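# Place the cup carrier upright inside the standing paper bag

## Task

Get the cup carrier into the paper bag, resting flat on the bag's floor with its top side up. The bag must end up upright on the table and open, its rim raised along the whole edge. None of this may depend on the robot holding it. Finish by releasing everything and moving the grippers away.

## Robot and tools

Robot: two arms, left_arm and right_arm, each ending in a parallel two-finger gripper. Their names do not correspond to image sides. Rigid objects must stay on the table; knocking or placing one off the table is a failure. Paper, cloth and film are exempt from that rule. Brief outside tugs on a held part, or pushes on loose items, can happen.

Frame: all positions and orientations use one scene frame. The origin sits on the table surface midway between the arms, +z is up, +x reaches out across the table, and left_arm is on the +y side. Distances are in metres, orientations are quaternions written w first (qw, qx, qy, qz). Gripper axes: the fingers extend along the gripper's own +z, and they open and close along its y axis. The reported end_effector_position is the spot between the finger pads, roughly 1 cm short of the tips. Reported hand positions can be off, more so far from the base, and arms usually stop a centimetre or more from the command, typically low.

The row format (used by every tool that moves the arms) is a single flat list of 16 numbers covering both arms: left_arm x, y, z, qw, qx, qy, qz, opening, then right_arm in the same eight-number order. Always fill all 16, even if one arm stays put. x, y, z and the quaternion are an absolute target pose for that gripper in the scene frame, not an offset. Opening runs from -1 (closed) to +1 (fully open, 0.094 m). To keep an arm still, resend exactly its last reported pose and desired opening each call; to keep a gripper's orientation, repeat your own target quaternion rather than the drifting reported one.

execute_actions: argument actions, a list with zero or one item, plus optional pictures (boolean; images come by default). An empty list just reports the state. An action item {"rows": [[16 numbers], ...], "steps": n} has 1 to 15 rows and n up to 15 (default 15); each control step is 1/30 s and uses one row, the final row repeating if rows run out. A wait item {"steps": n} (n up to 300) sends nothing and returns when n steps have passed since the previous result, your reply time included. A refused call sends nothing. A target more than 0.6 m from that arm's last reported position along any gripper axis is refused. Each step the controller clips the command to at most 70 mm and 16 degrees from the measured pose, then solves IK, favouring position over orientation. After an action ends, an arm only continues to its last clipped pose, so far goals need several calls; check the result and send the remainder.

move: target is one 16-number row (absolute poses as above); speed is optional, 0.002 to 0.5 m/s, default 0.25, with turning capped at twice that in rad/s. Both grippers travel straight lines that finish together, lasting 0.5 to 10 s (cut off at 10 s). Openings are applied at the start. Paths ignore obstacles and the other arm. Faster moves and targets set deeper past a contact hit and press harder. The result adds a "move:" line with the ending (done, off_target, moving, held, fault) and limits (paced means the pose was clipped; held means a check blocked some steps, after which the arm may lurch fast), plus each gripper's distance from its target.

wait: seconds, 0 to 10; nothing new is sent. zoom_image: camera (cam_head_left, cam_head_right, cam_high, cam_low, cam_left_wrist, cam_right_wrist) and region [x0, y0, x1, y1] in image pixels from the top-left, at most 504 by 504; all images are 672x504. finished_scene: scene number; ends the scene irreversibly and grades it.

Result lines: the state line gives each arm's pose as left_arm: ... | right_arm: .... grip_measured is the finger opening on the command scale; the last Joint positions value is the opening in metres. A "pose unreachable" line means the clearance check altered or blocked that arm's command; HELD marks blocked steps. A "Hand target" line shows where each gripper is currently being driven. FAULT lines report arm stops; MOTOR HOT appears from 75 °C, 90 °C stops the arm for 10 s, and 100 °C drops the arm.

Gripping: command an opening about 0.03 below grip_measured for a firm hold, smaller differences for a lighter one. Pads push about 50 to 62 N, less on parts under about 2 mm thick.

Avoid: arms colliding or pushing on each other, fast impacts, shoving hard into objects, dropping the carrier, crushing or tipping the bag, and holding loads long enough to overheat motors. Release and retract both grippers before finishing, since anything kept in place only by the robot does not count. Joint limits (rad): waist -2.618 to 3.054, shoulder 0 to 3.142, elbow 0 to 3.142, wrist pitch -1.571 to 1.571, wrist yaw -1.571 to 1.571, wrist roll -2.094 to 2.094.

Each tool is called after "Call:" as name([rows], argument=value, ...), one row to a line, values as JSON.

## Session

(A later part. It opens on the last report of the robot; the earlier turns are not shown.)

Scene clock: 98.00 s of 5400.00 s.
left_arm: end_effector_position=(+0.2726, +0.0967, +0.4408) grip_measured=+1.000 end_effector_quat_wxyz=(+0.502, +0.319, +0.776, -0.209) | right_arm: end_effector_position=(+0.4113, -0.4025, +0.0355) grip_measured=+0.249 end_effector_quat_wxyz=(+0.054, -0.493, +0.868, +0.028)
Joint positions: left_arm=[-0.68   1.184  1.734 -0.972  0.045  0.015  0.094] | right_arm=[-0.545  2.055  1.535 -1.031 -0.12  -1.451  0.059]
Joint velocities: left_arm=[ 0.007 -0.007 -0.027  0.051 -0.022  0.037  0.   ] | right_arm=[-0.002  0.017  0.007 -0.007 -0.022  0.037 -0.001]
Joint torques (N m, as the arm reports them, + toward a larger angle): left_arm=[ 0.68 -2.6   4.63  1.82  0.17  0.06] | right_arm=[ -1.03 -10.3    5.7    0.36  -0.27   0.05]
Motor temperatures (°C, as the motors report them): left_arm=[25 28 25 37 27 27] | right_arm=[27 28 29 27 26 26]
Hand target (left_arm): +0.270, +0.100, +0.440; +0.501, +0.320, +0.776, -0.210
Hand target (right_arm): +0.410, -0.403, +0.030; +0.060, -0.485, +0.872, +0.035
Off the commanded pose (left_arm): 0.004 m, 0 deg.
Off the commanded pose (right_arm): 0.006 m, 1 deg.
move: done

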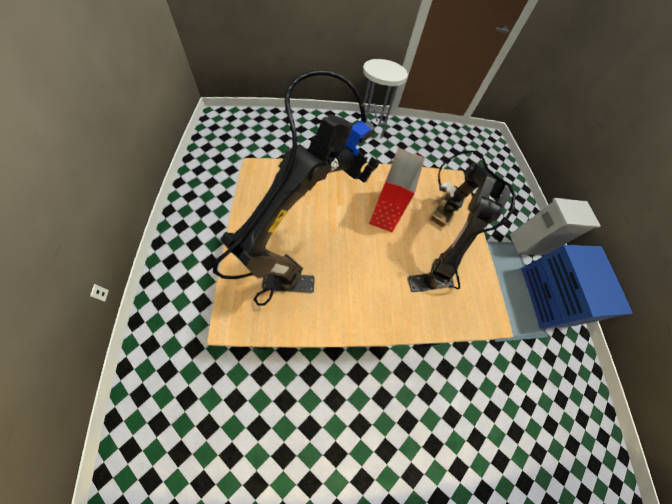

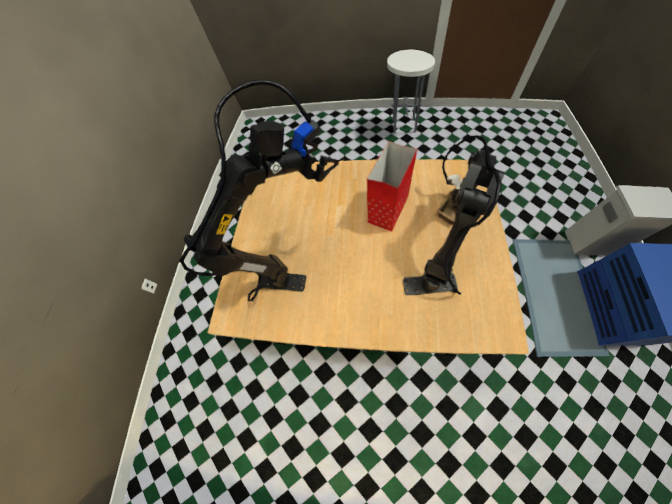

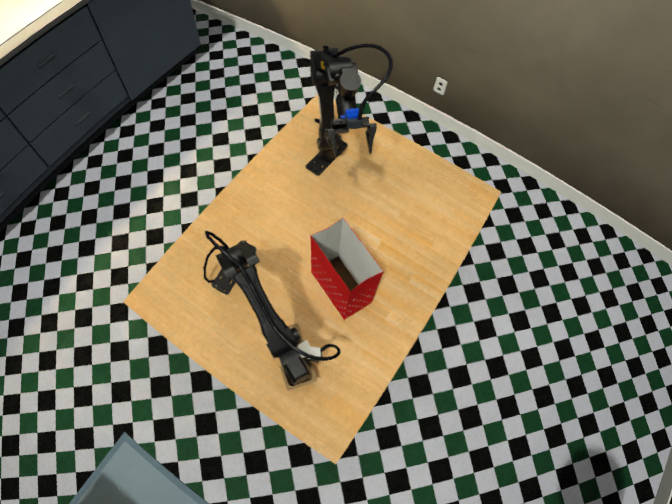

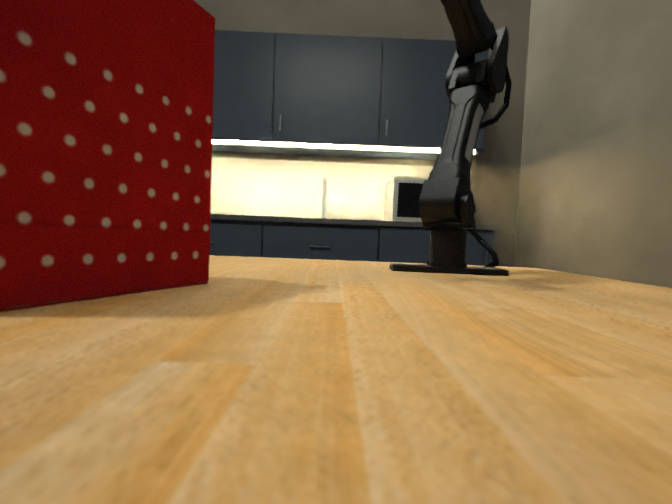

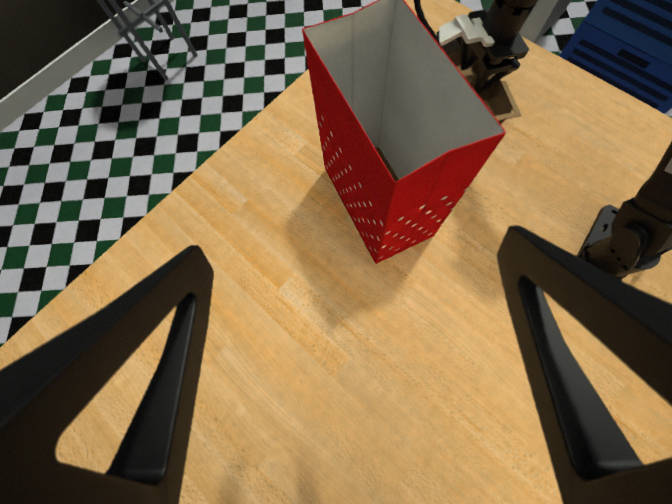

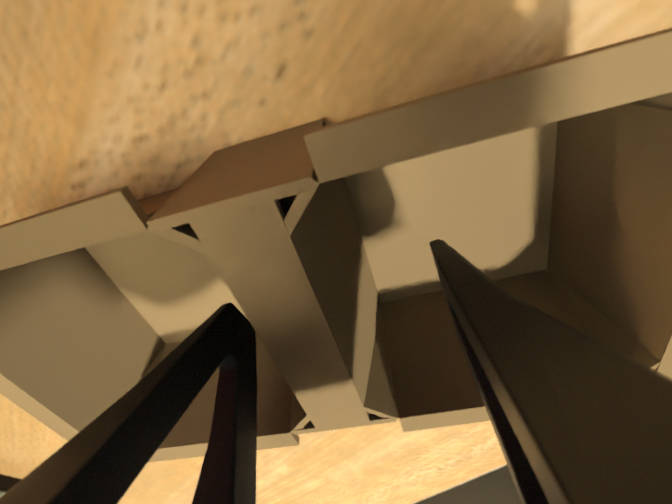

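Call:
move(target=[0.27,0.1,0.44,0.5,0.32,0.775,-0.21,1,0.395,-0.4,0.02,0.06,-0.485,0.872,0.035,0.25], speed=0.03)

Call:
move(target=[0.27,0.1,0.44,0.5,0.32,0.775,-0.21,1,0.395,-0.4,0.02,0.06,-0.485,0.872,0.035,-0.4], speed=0.03)

Scene clock: 102.00 s of 5400.00 s.
left_arm: end_effector_position=(+0.2726, +0.0967, +0.4408) grip_measured=+1.000 end_effector_quat_wxyz=(+0.502, +0.319, +0.776, -0.209) | right_arm: end_effector_position=(+0.3935, -0.3980, +0.0135) grip_measured=+0.249 end_effector_quat_wxyz=(+0.045, -0.488, +0.871, +0.042)
Joint positions: left_arm=[-0.68   1.184  1.734 -0.972  0.045  0.015  0.094] | right_arm=[-0.554  2.046  1.429 -0.968 -0.122 -1.451  0.059]
Joint velocities: left_arm=[-0.012 -0.012 -0.017 -0.037 -0.051 -0.007  0.   ] | right_arm=[-0.007  0.012 -0.002  0.022 -0.022  0.037  0.   ]
Joint torques (N m, as the arm reports them, + toward a larger angle): left_arm=[ 0.63 -2.58  4.72  1.82  0.17  0.05] | right_arm=[ -1.03 -13.31   5.08   0.25  -0.26  -0.03]
Motor temperatures (°C, as the motors report them): left_arm=[25 28 25 37 27 27] | right_arm=[27 28 29 27 26 26]
Hand target (left_arm): +0.270, +0.100, +0.440; +0.501, +0.320, +0.776, -0.210
Hand target (right_arm): +0.395, -0.400, +0.020; +0.060, -0.485, +0.872, +0.035
Off the commanded pose (left_arm): 0.004 m, 0 deg.
Off the commanded pose (right_arm): 0.007 m, 2 deg.
move: done

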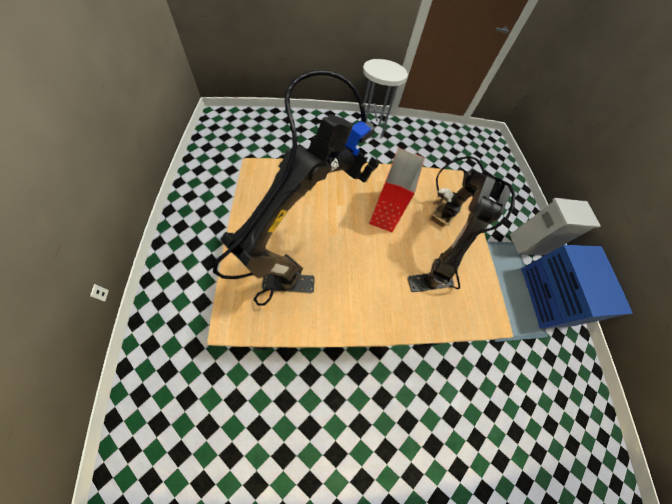

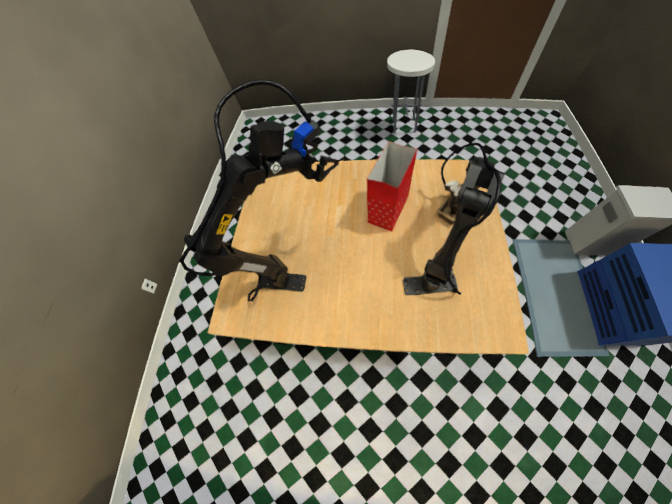

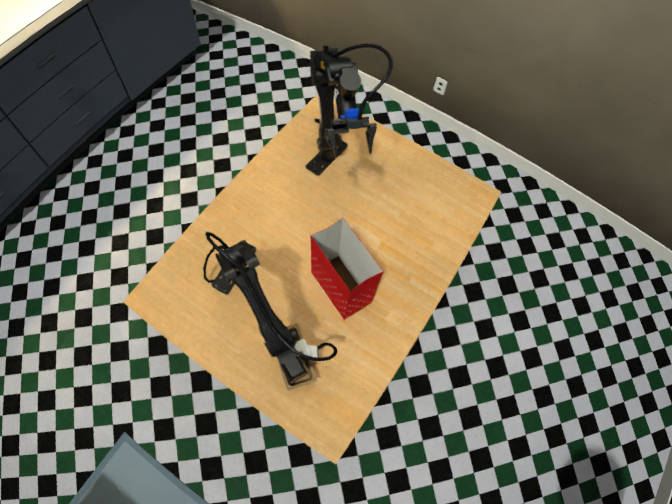

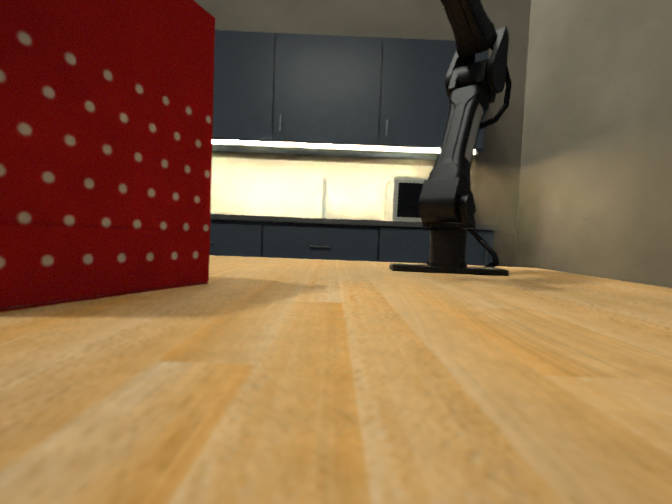

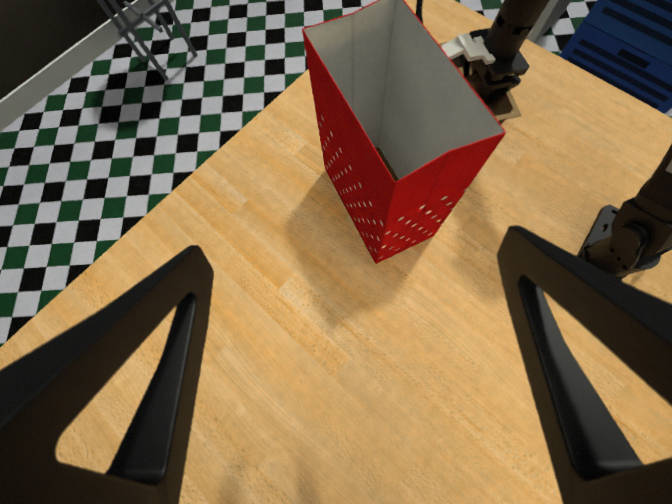

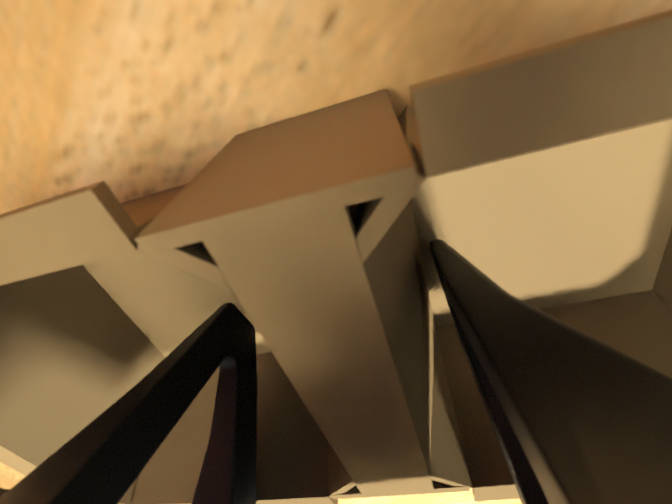

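Scene clock: 102.80 s of 5400.00 s.
left_arm: end_effector_position=(+0.2726, +0.0967, +0.4408) grip_measured=+1.000 end_effector_quat_wxyz=(+0.502, +0.319, +0.776, -0.209) | right_arm: end_effector_position=(+0.3936, -0.3982, +0.0134) grip_measured=-0.332 end_effector_quat_wxyz=(+0.045, -0.488, +0.871, +0.041)
Joint positions: left_arm=[-0.68   1.184  1.734 -0.972  0.045  0.015  0.094] | right_arm=[-0.554  2.046  1.429 -0.968 -0.121 -1.451  0.031]
Joint velocities: left_arm=[ 0.002 -0.012 -0.002  0.022  0.037 -0.051  0.   ] | right_arm=[-0.002 -0.022 -0.017 -0.022 -0.007 -0.007  0.   ]
Joint torques (N m, as the arm reports them, + toward a larger angle): left_arm=[ 0.64 -2.62  4.66  1.81  0.16  0.05] | right_arm=[ -0.99 -13.07   5.32   0.28  -0.27  -0.03]
Motor temperatures (°C, as the motors report them): left_arm=[25 28 25 37 27 27] | right_arm=[27 28 29 27 26 26]
Hand target (left_arm): +0.270, +0.100, +0.440; +0.501, +0.320, +0.776, -0.210
Hand target (right_arm): +0.395, -0.400, +0.020; +0.060, -0.485, +0.872, +0.035
Off the commanded pose (left_arm): 0.004 m, 0 deg.
Off the commanded pose (right_arm): 0.007 m, 2 deg.
move: done

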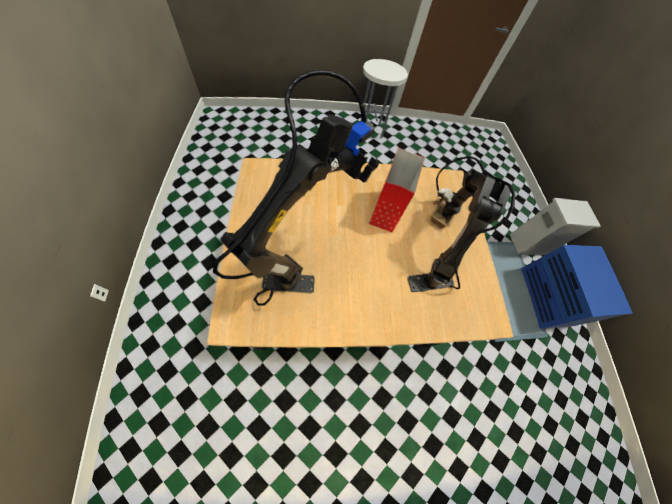

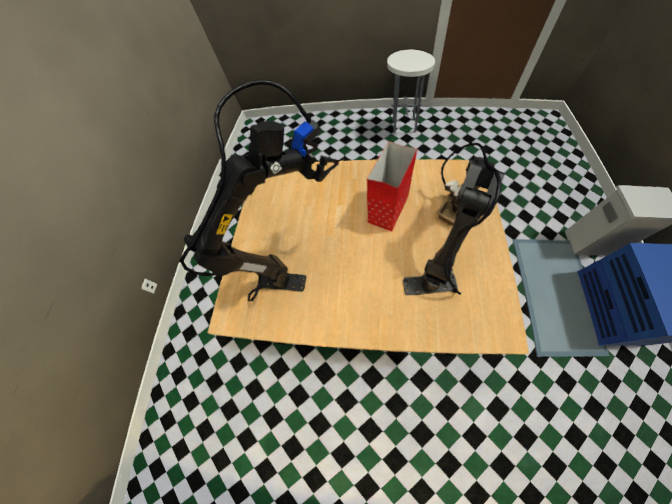

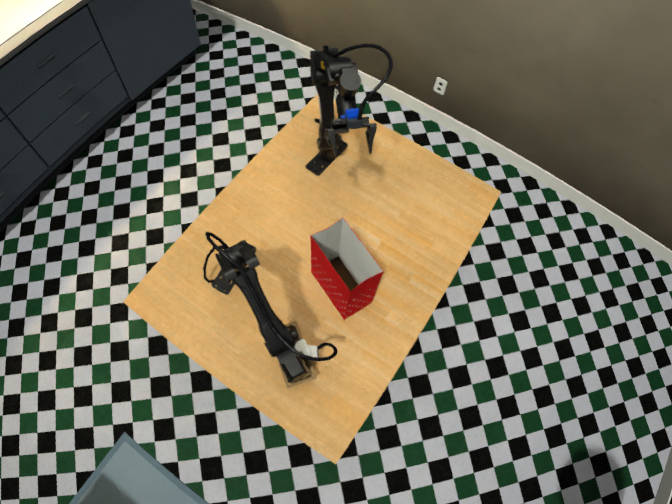

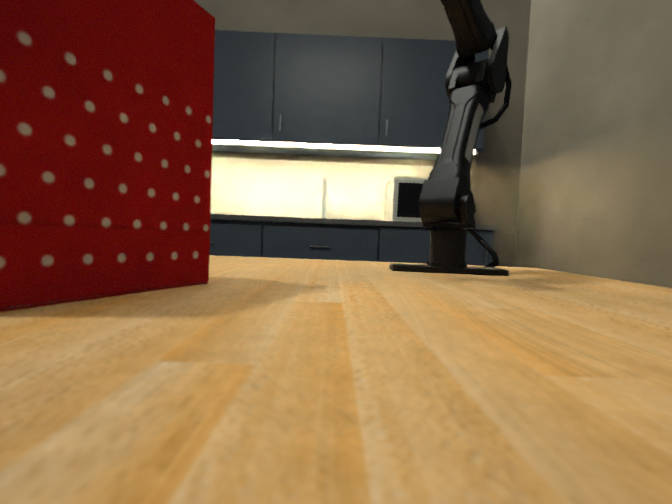

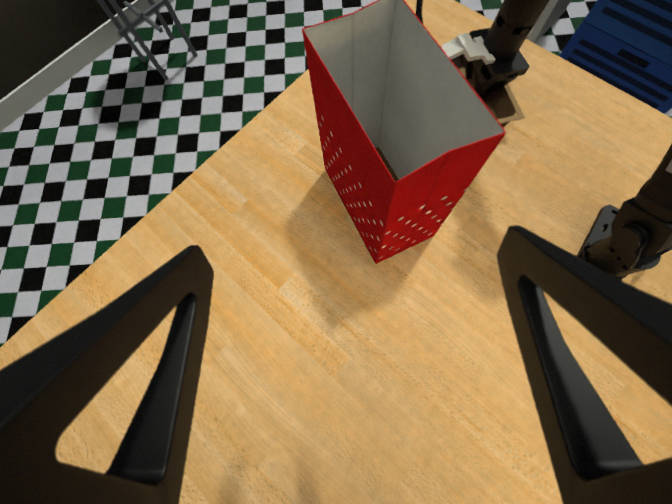

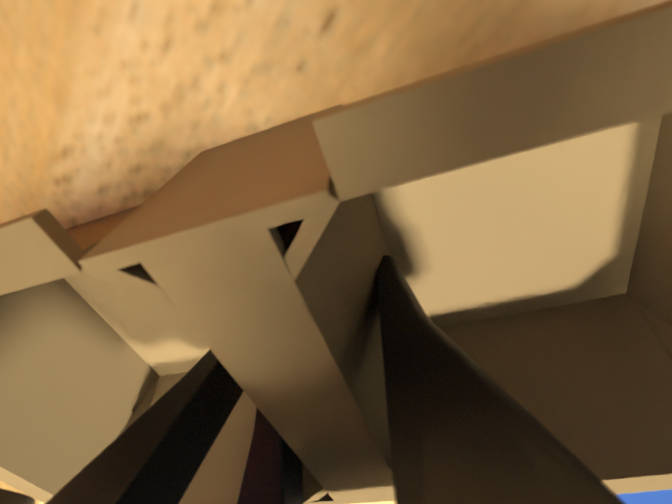

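Call:
move(target=[0.27,0.1,0.44,0.5,0.32,0.775,-0.21,1,0.41,-0.39,0.41,0.332,-0.316,0.868,-0.19,-0.4], speed=0.13)

Call:
move(target=[0.27,0.1,0.44,0.5,0.32,0.775,-0.21,1,0.365,-0.12,0.405,0.357,-0.588,0.726,-0.025,-0.4], speed=0.13)

Call:
zoom_image(camera="cam_high", region=[270,170,430,330])

Scene clock: 113.07 s of 5400.00 s.
left_arm: end_effector_position=(+0.2726, +0.0967, +0.4408) grip_measured=+1.000 end_effector_quat_wxyz=(+0.502, +0.319, +0.776, -0.209) | right_arm: end_effector_position=(+0.4139, -0.3970, +0.4062) grip_measured=-0.332 end_effector_quat_wxyz=(+0.330, -0.321, +0.868, -0.188)
Joint positions: left_arm=[-0.68   1.184  1.734 -0.972  0.045  0.015  0.094] | right_arm=[-0.56   1.792  2.52  -1.54  -0.19  -1.067  0.031]
Joint velocities: left_arm=[-0.007  0.007 -0.002 -0.051  0.007  0.051  0.   ] | right_arm=[-0.012 -0.022  0.027 -0.037  0.007 -0.095 -0.   ]
Joint torques (N m, as the arm reports them, + toward a larger angle): left_arm=[ 0.71 -2.6   4.58  1.85  0.16  0.05] | right_arm=[ 1.23 -5.97  7.69  1.46 -0.05  0.1 ]
Motor temperatures (°C, as the motors report them): left_arm=[25 28 25 37 27 27] | right_arm=[27 29 29 27 26 26]
Hand target (left_arm): +0.270, +0.100, +0.440; +0.501, +0.320, +0.776, -0.210
Hand target (right_arm): +0.416, -0.393, +0.409; +0.334, -0.322, +0.866, -0.187
Off the commanded pose (left_arm): 0.004 m, 0 deg.
Off the commanded pose (right_arm): 0.009 m, 1 deg.
After step 90, 3.40 s passed at rest.
move: done

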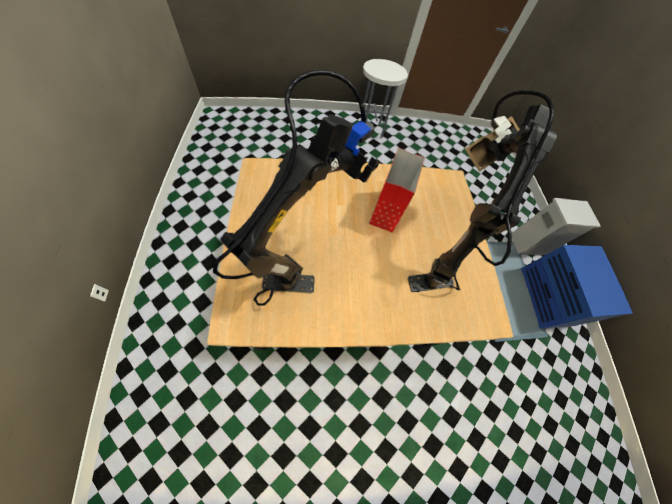

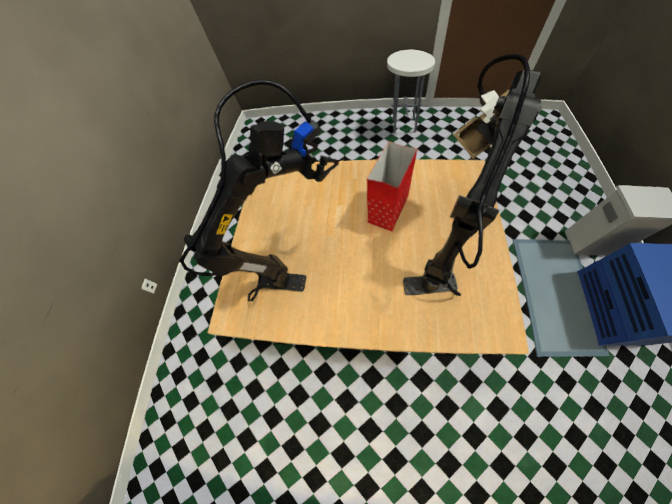

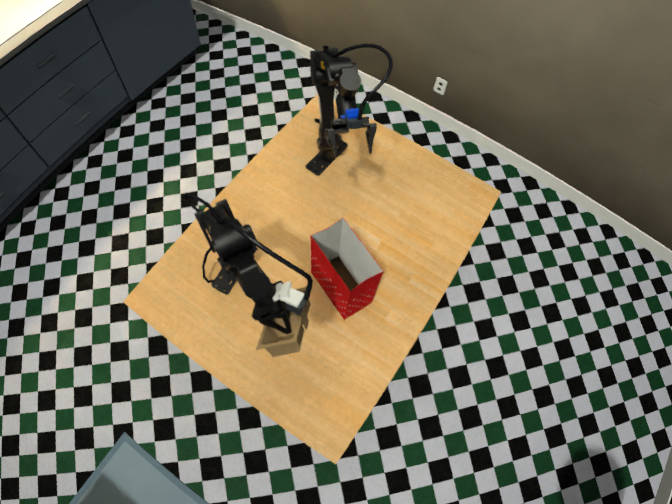

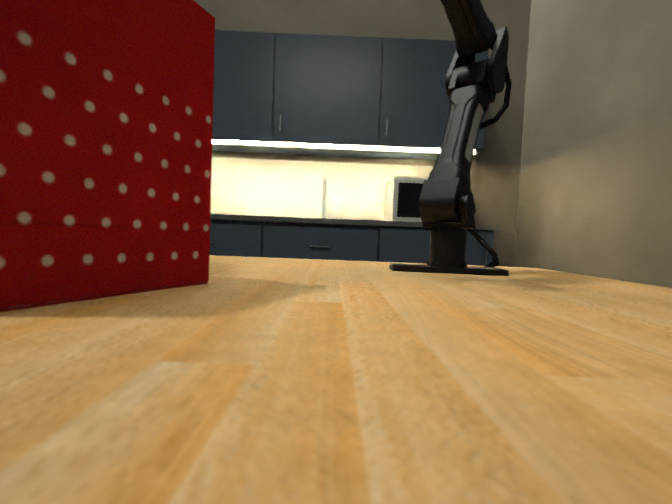

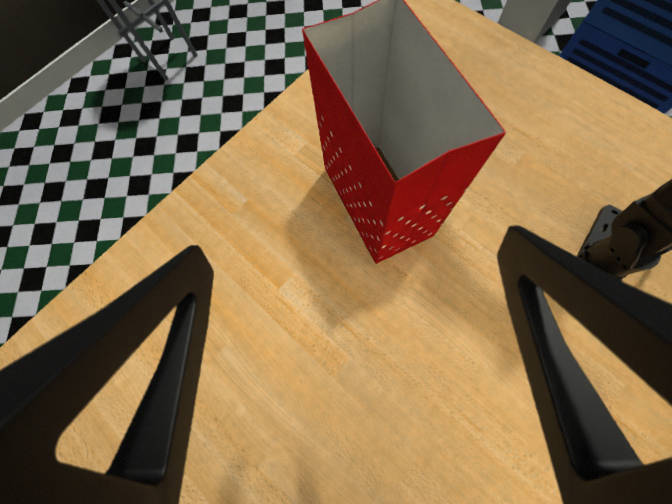

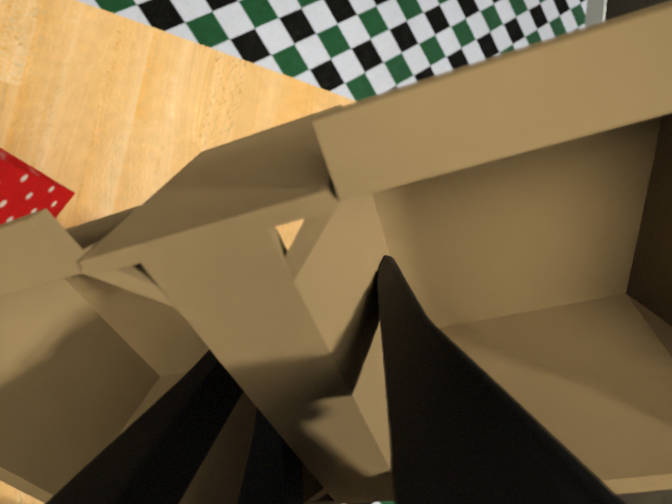

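Scene clock: 116.07 s of 5400.00 s.
left_arm: end_effector_position=(+0.2726, +0.0967, +0.4408) grip_measured=+1.000 end_effector_quat_wxyz=(+0.502, +0.319, +0.776, -0.209) | right_arm: end_effector_position=(+0.3616, -0.1211, +0.4008) grip_measured=-0.332 end_effector_quat_wxyz=(+0.356, -0.588, +0.726, -0.030)
Joint positions: left_arm=[-0.68   1.184  1.734 -0.972  0.045  0.015  0.094] | right_arm=[ 0.207  1.633  2.338 -1.562 -0.176 -0.962  0.031]
Joint velocities: left_arm=[-0.002 -0.017 -0.012 -0.007 -0.037  0.007  0.   ] | right_arm=[-0.007 -0.007 -0.007  0.007 -0.051  0.066  0.001]
Joint torques (N m, as the arm reports them, + toward a larger angle): left_arm=[ 0.67 -2.61  4.69  1.83  0.16  0.04] | right_arm=[ 0.91 -4.53  7.72  1.41 -0.08  0.08]
Motor temperatures (°C, as the motors report them): left_arm=[25 28 25 37 27 27] | right_arm=[27 29 28 28 26 26]
Hand target (left_arm): +0.270, +0.100, +0.440; +0.501, +0.320, +0.776, -0.210
Hand target (right_arm): +0.362, -0.118, +0.405; +0.361, -0.586, +0.725, -0.029
Off the commanded pose (left_arm): 0.004 m, 0 deg.
Off the commanded pose (right_arm): 0.006 m, 1 deg.
joint sent to its limit (right arm) — the command would take joint 4 (wrist pitch) past its lower limit, so that joint was sent only as far as its limit.
move: done

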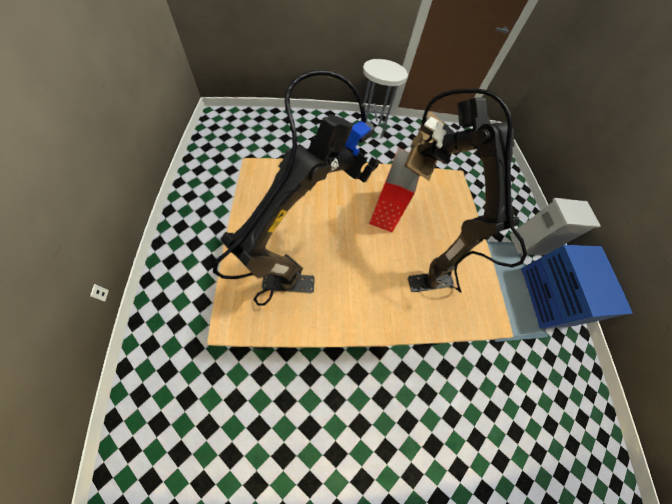

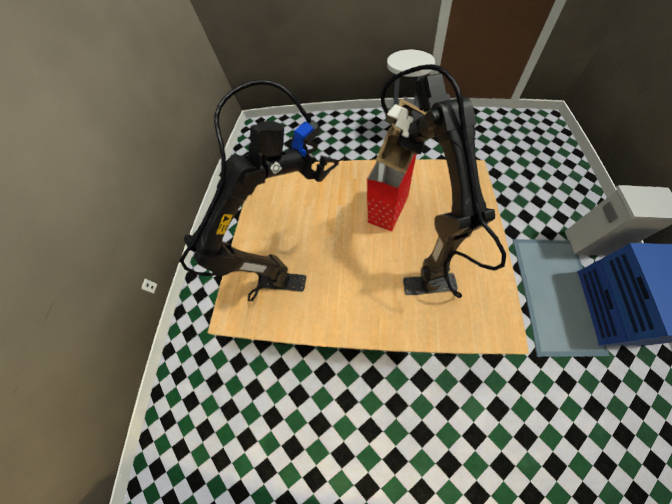

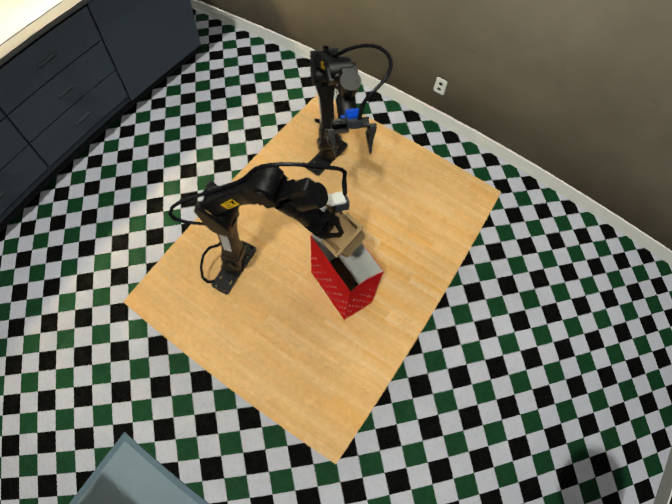

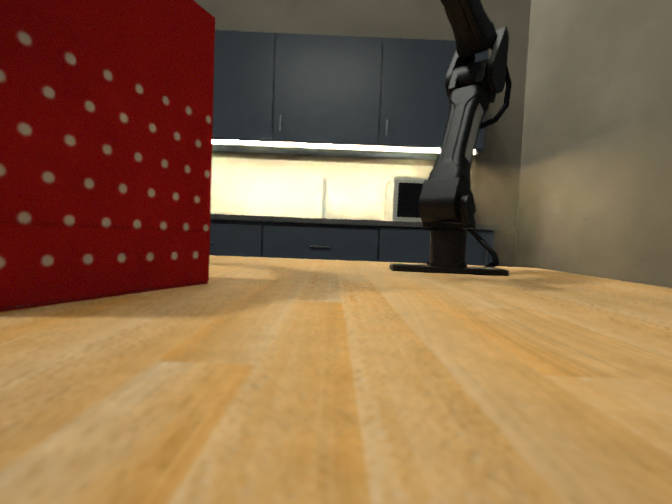

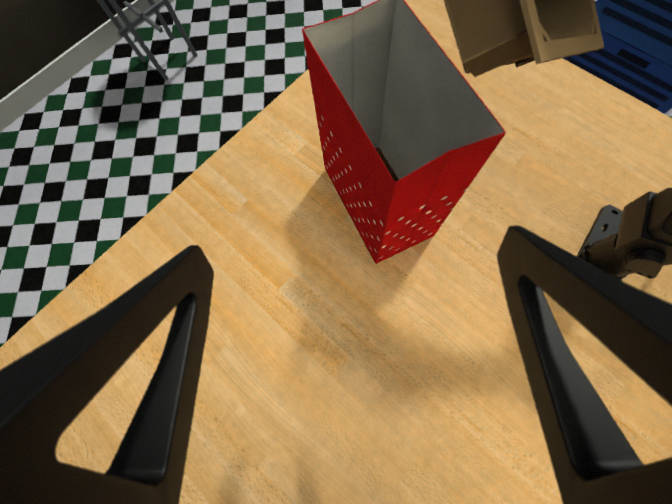

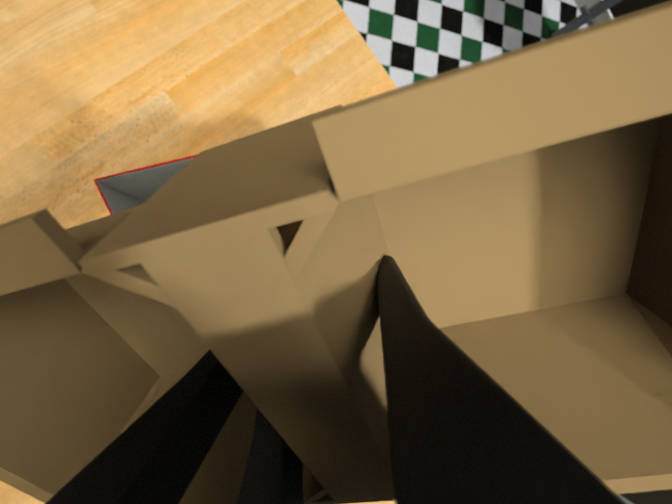

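Region (270, 170, 430, 330) of cam_high's 672x504 image, scaled by 3.150, with more detail than that image has.

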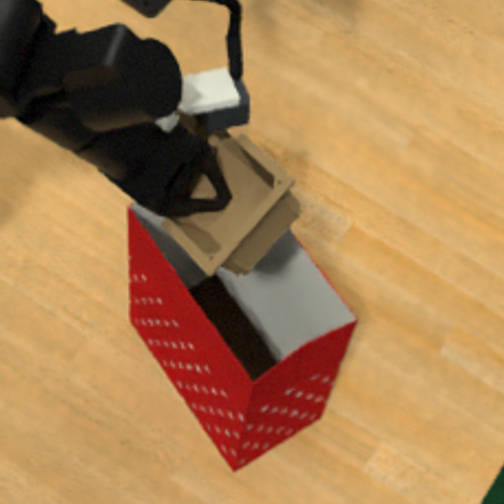

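Call:
move(target=[0.27,0.1,0.44,0.5,0.32,0.775,-0.21,1,0.39,-0.125,0.34,0.276,-0.585,0.762,-0.012,-0.4], speed=0.07)

Call:
zoom_image(camera="cam_high", region=[270,170,430,330])

Call:
zoom_image(camera="cam_head_right", region=[330,90,470,240])

Scene clock: 121.93 s of 5400.00 s.
left_arm: end_effector_position=(+0.2726, +0.0967, +0.4408) grip_measured=+1.000 end_effector_quat_wxyz=(+0.502, +0.319, +0.776, -0.209) | right_arm: end_effector_position=(+0.3813, -0.1228, +0.3423) grip_measured=-0.332 end_effector_quat_wxyz=(+0.274, -0.591, +0.759, -0.009)
Joint positions: left_arm=[-0.68   1.184  1.734 -0.972  0.045  0.015  0.094] | right_arm=[ 0.192  1.704  2.225 -1.558 -0.162 -0.961  0.031]
Joint velocities: left_arm=[-0.007  0.002 -0.017  0.051 -0.066  0.022  0.   ] | right_arm=[-0.017 -0.017 -0.002  0.037 -0.037  0.081 -0.   ]
Joint torques (N m, as the arm reports them, + toward a larger angle): left_arm=[ 0.53 -2.63  4.68  1.82  0.15  0.03] | right_arm=[-1.06 -6.11  4.72  1.46 -0.05  0.04]
Motor temperatures (°C, as the motors report them): left_arm=[25 28 25 37 27 27] | right_arm=[27 28 29 28 26 26]
Hand target (left_arm): +0.270, +0.100, +0.440; +0.501, +0.320, +0.776, -0.210
Hand target (right_arm): +0.389, -0.125, +0.340; +0.276, -0.584, +0.763, -0.012
Off the commanded pose (left_arm): 0.004 m, 0 deg.
Off the commanded pose (right_arm): 0.009 m, 1 deg.
After step 90, 1.23 s passed at rest.
move: done

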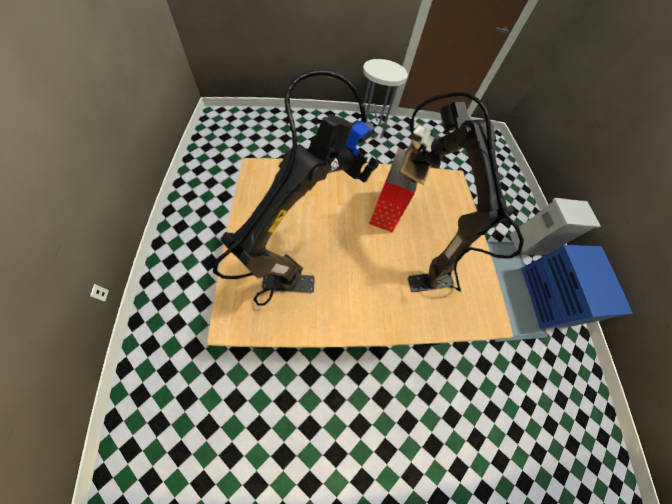

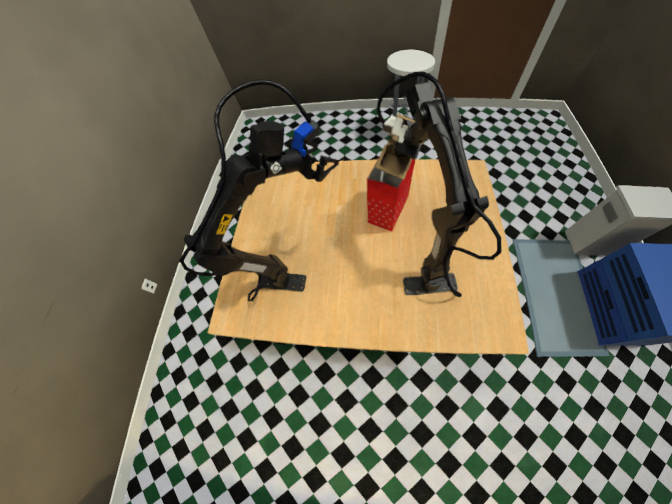

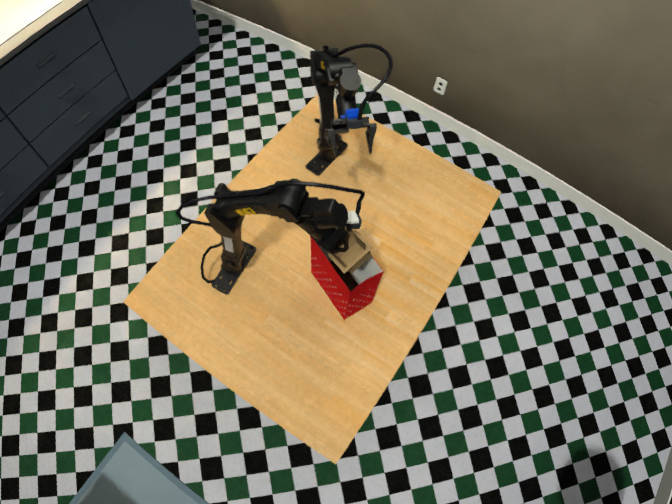

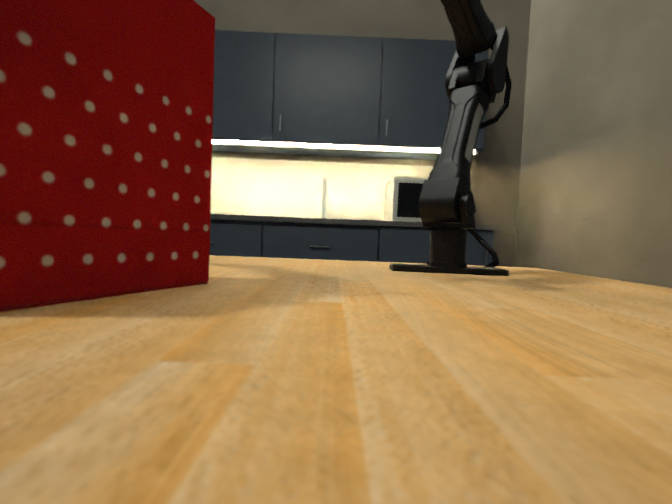

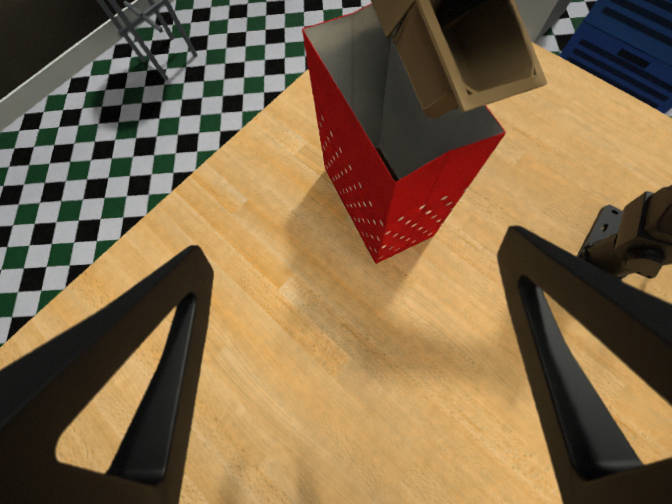

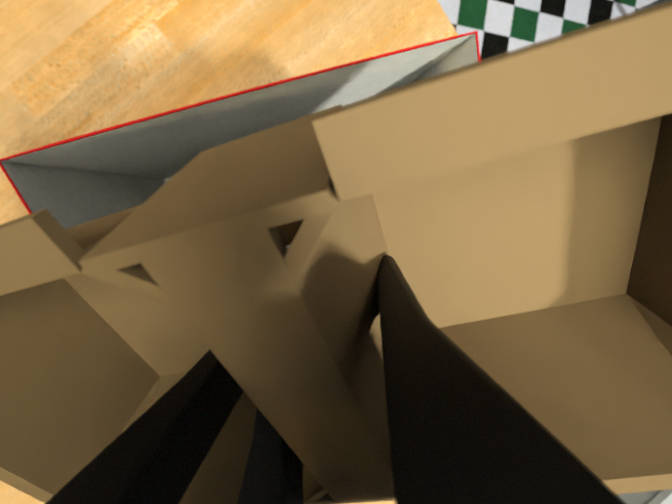

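Region (270, 170, 430, 330) of cam_high's 672x504 image, scaled by 3.150, with more detail than that image has.

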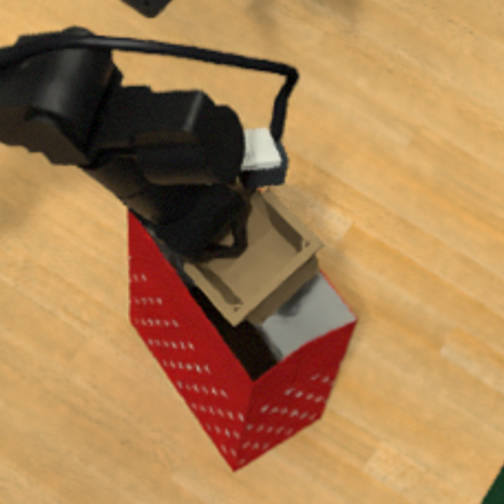

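Region (330, 90, 470, 240) of cam_head_right's 672x504 image, scaled by 3.360, with more detail than that image has; it fills the left 470 columns of this view, and the rest is white.

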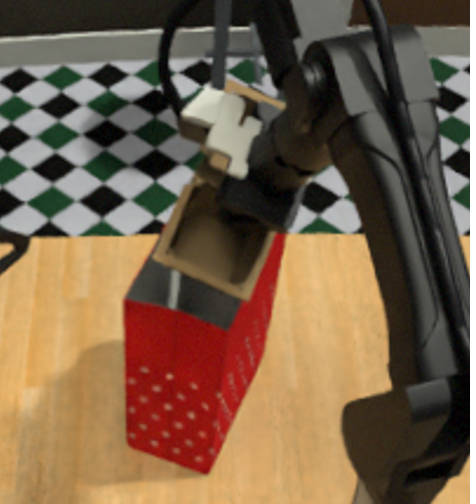

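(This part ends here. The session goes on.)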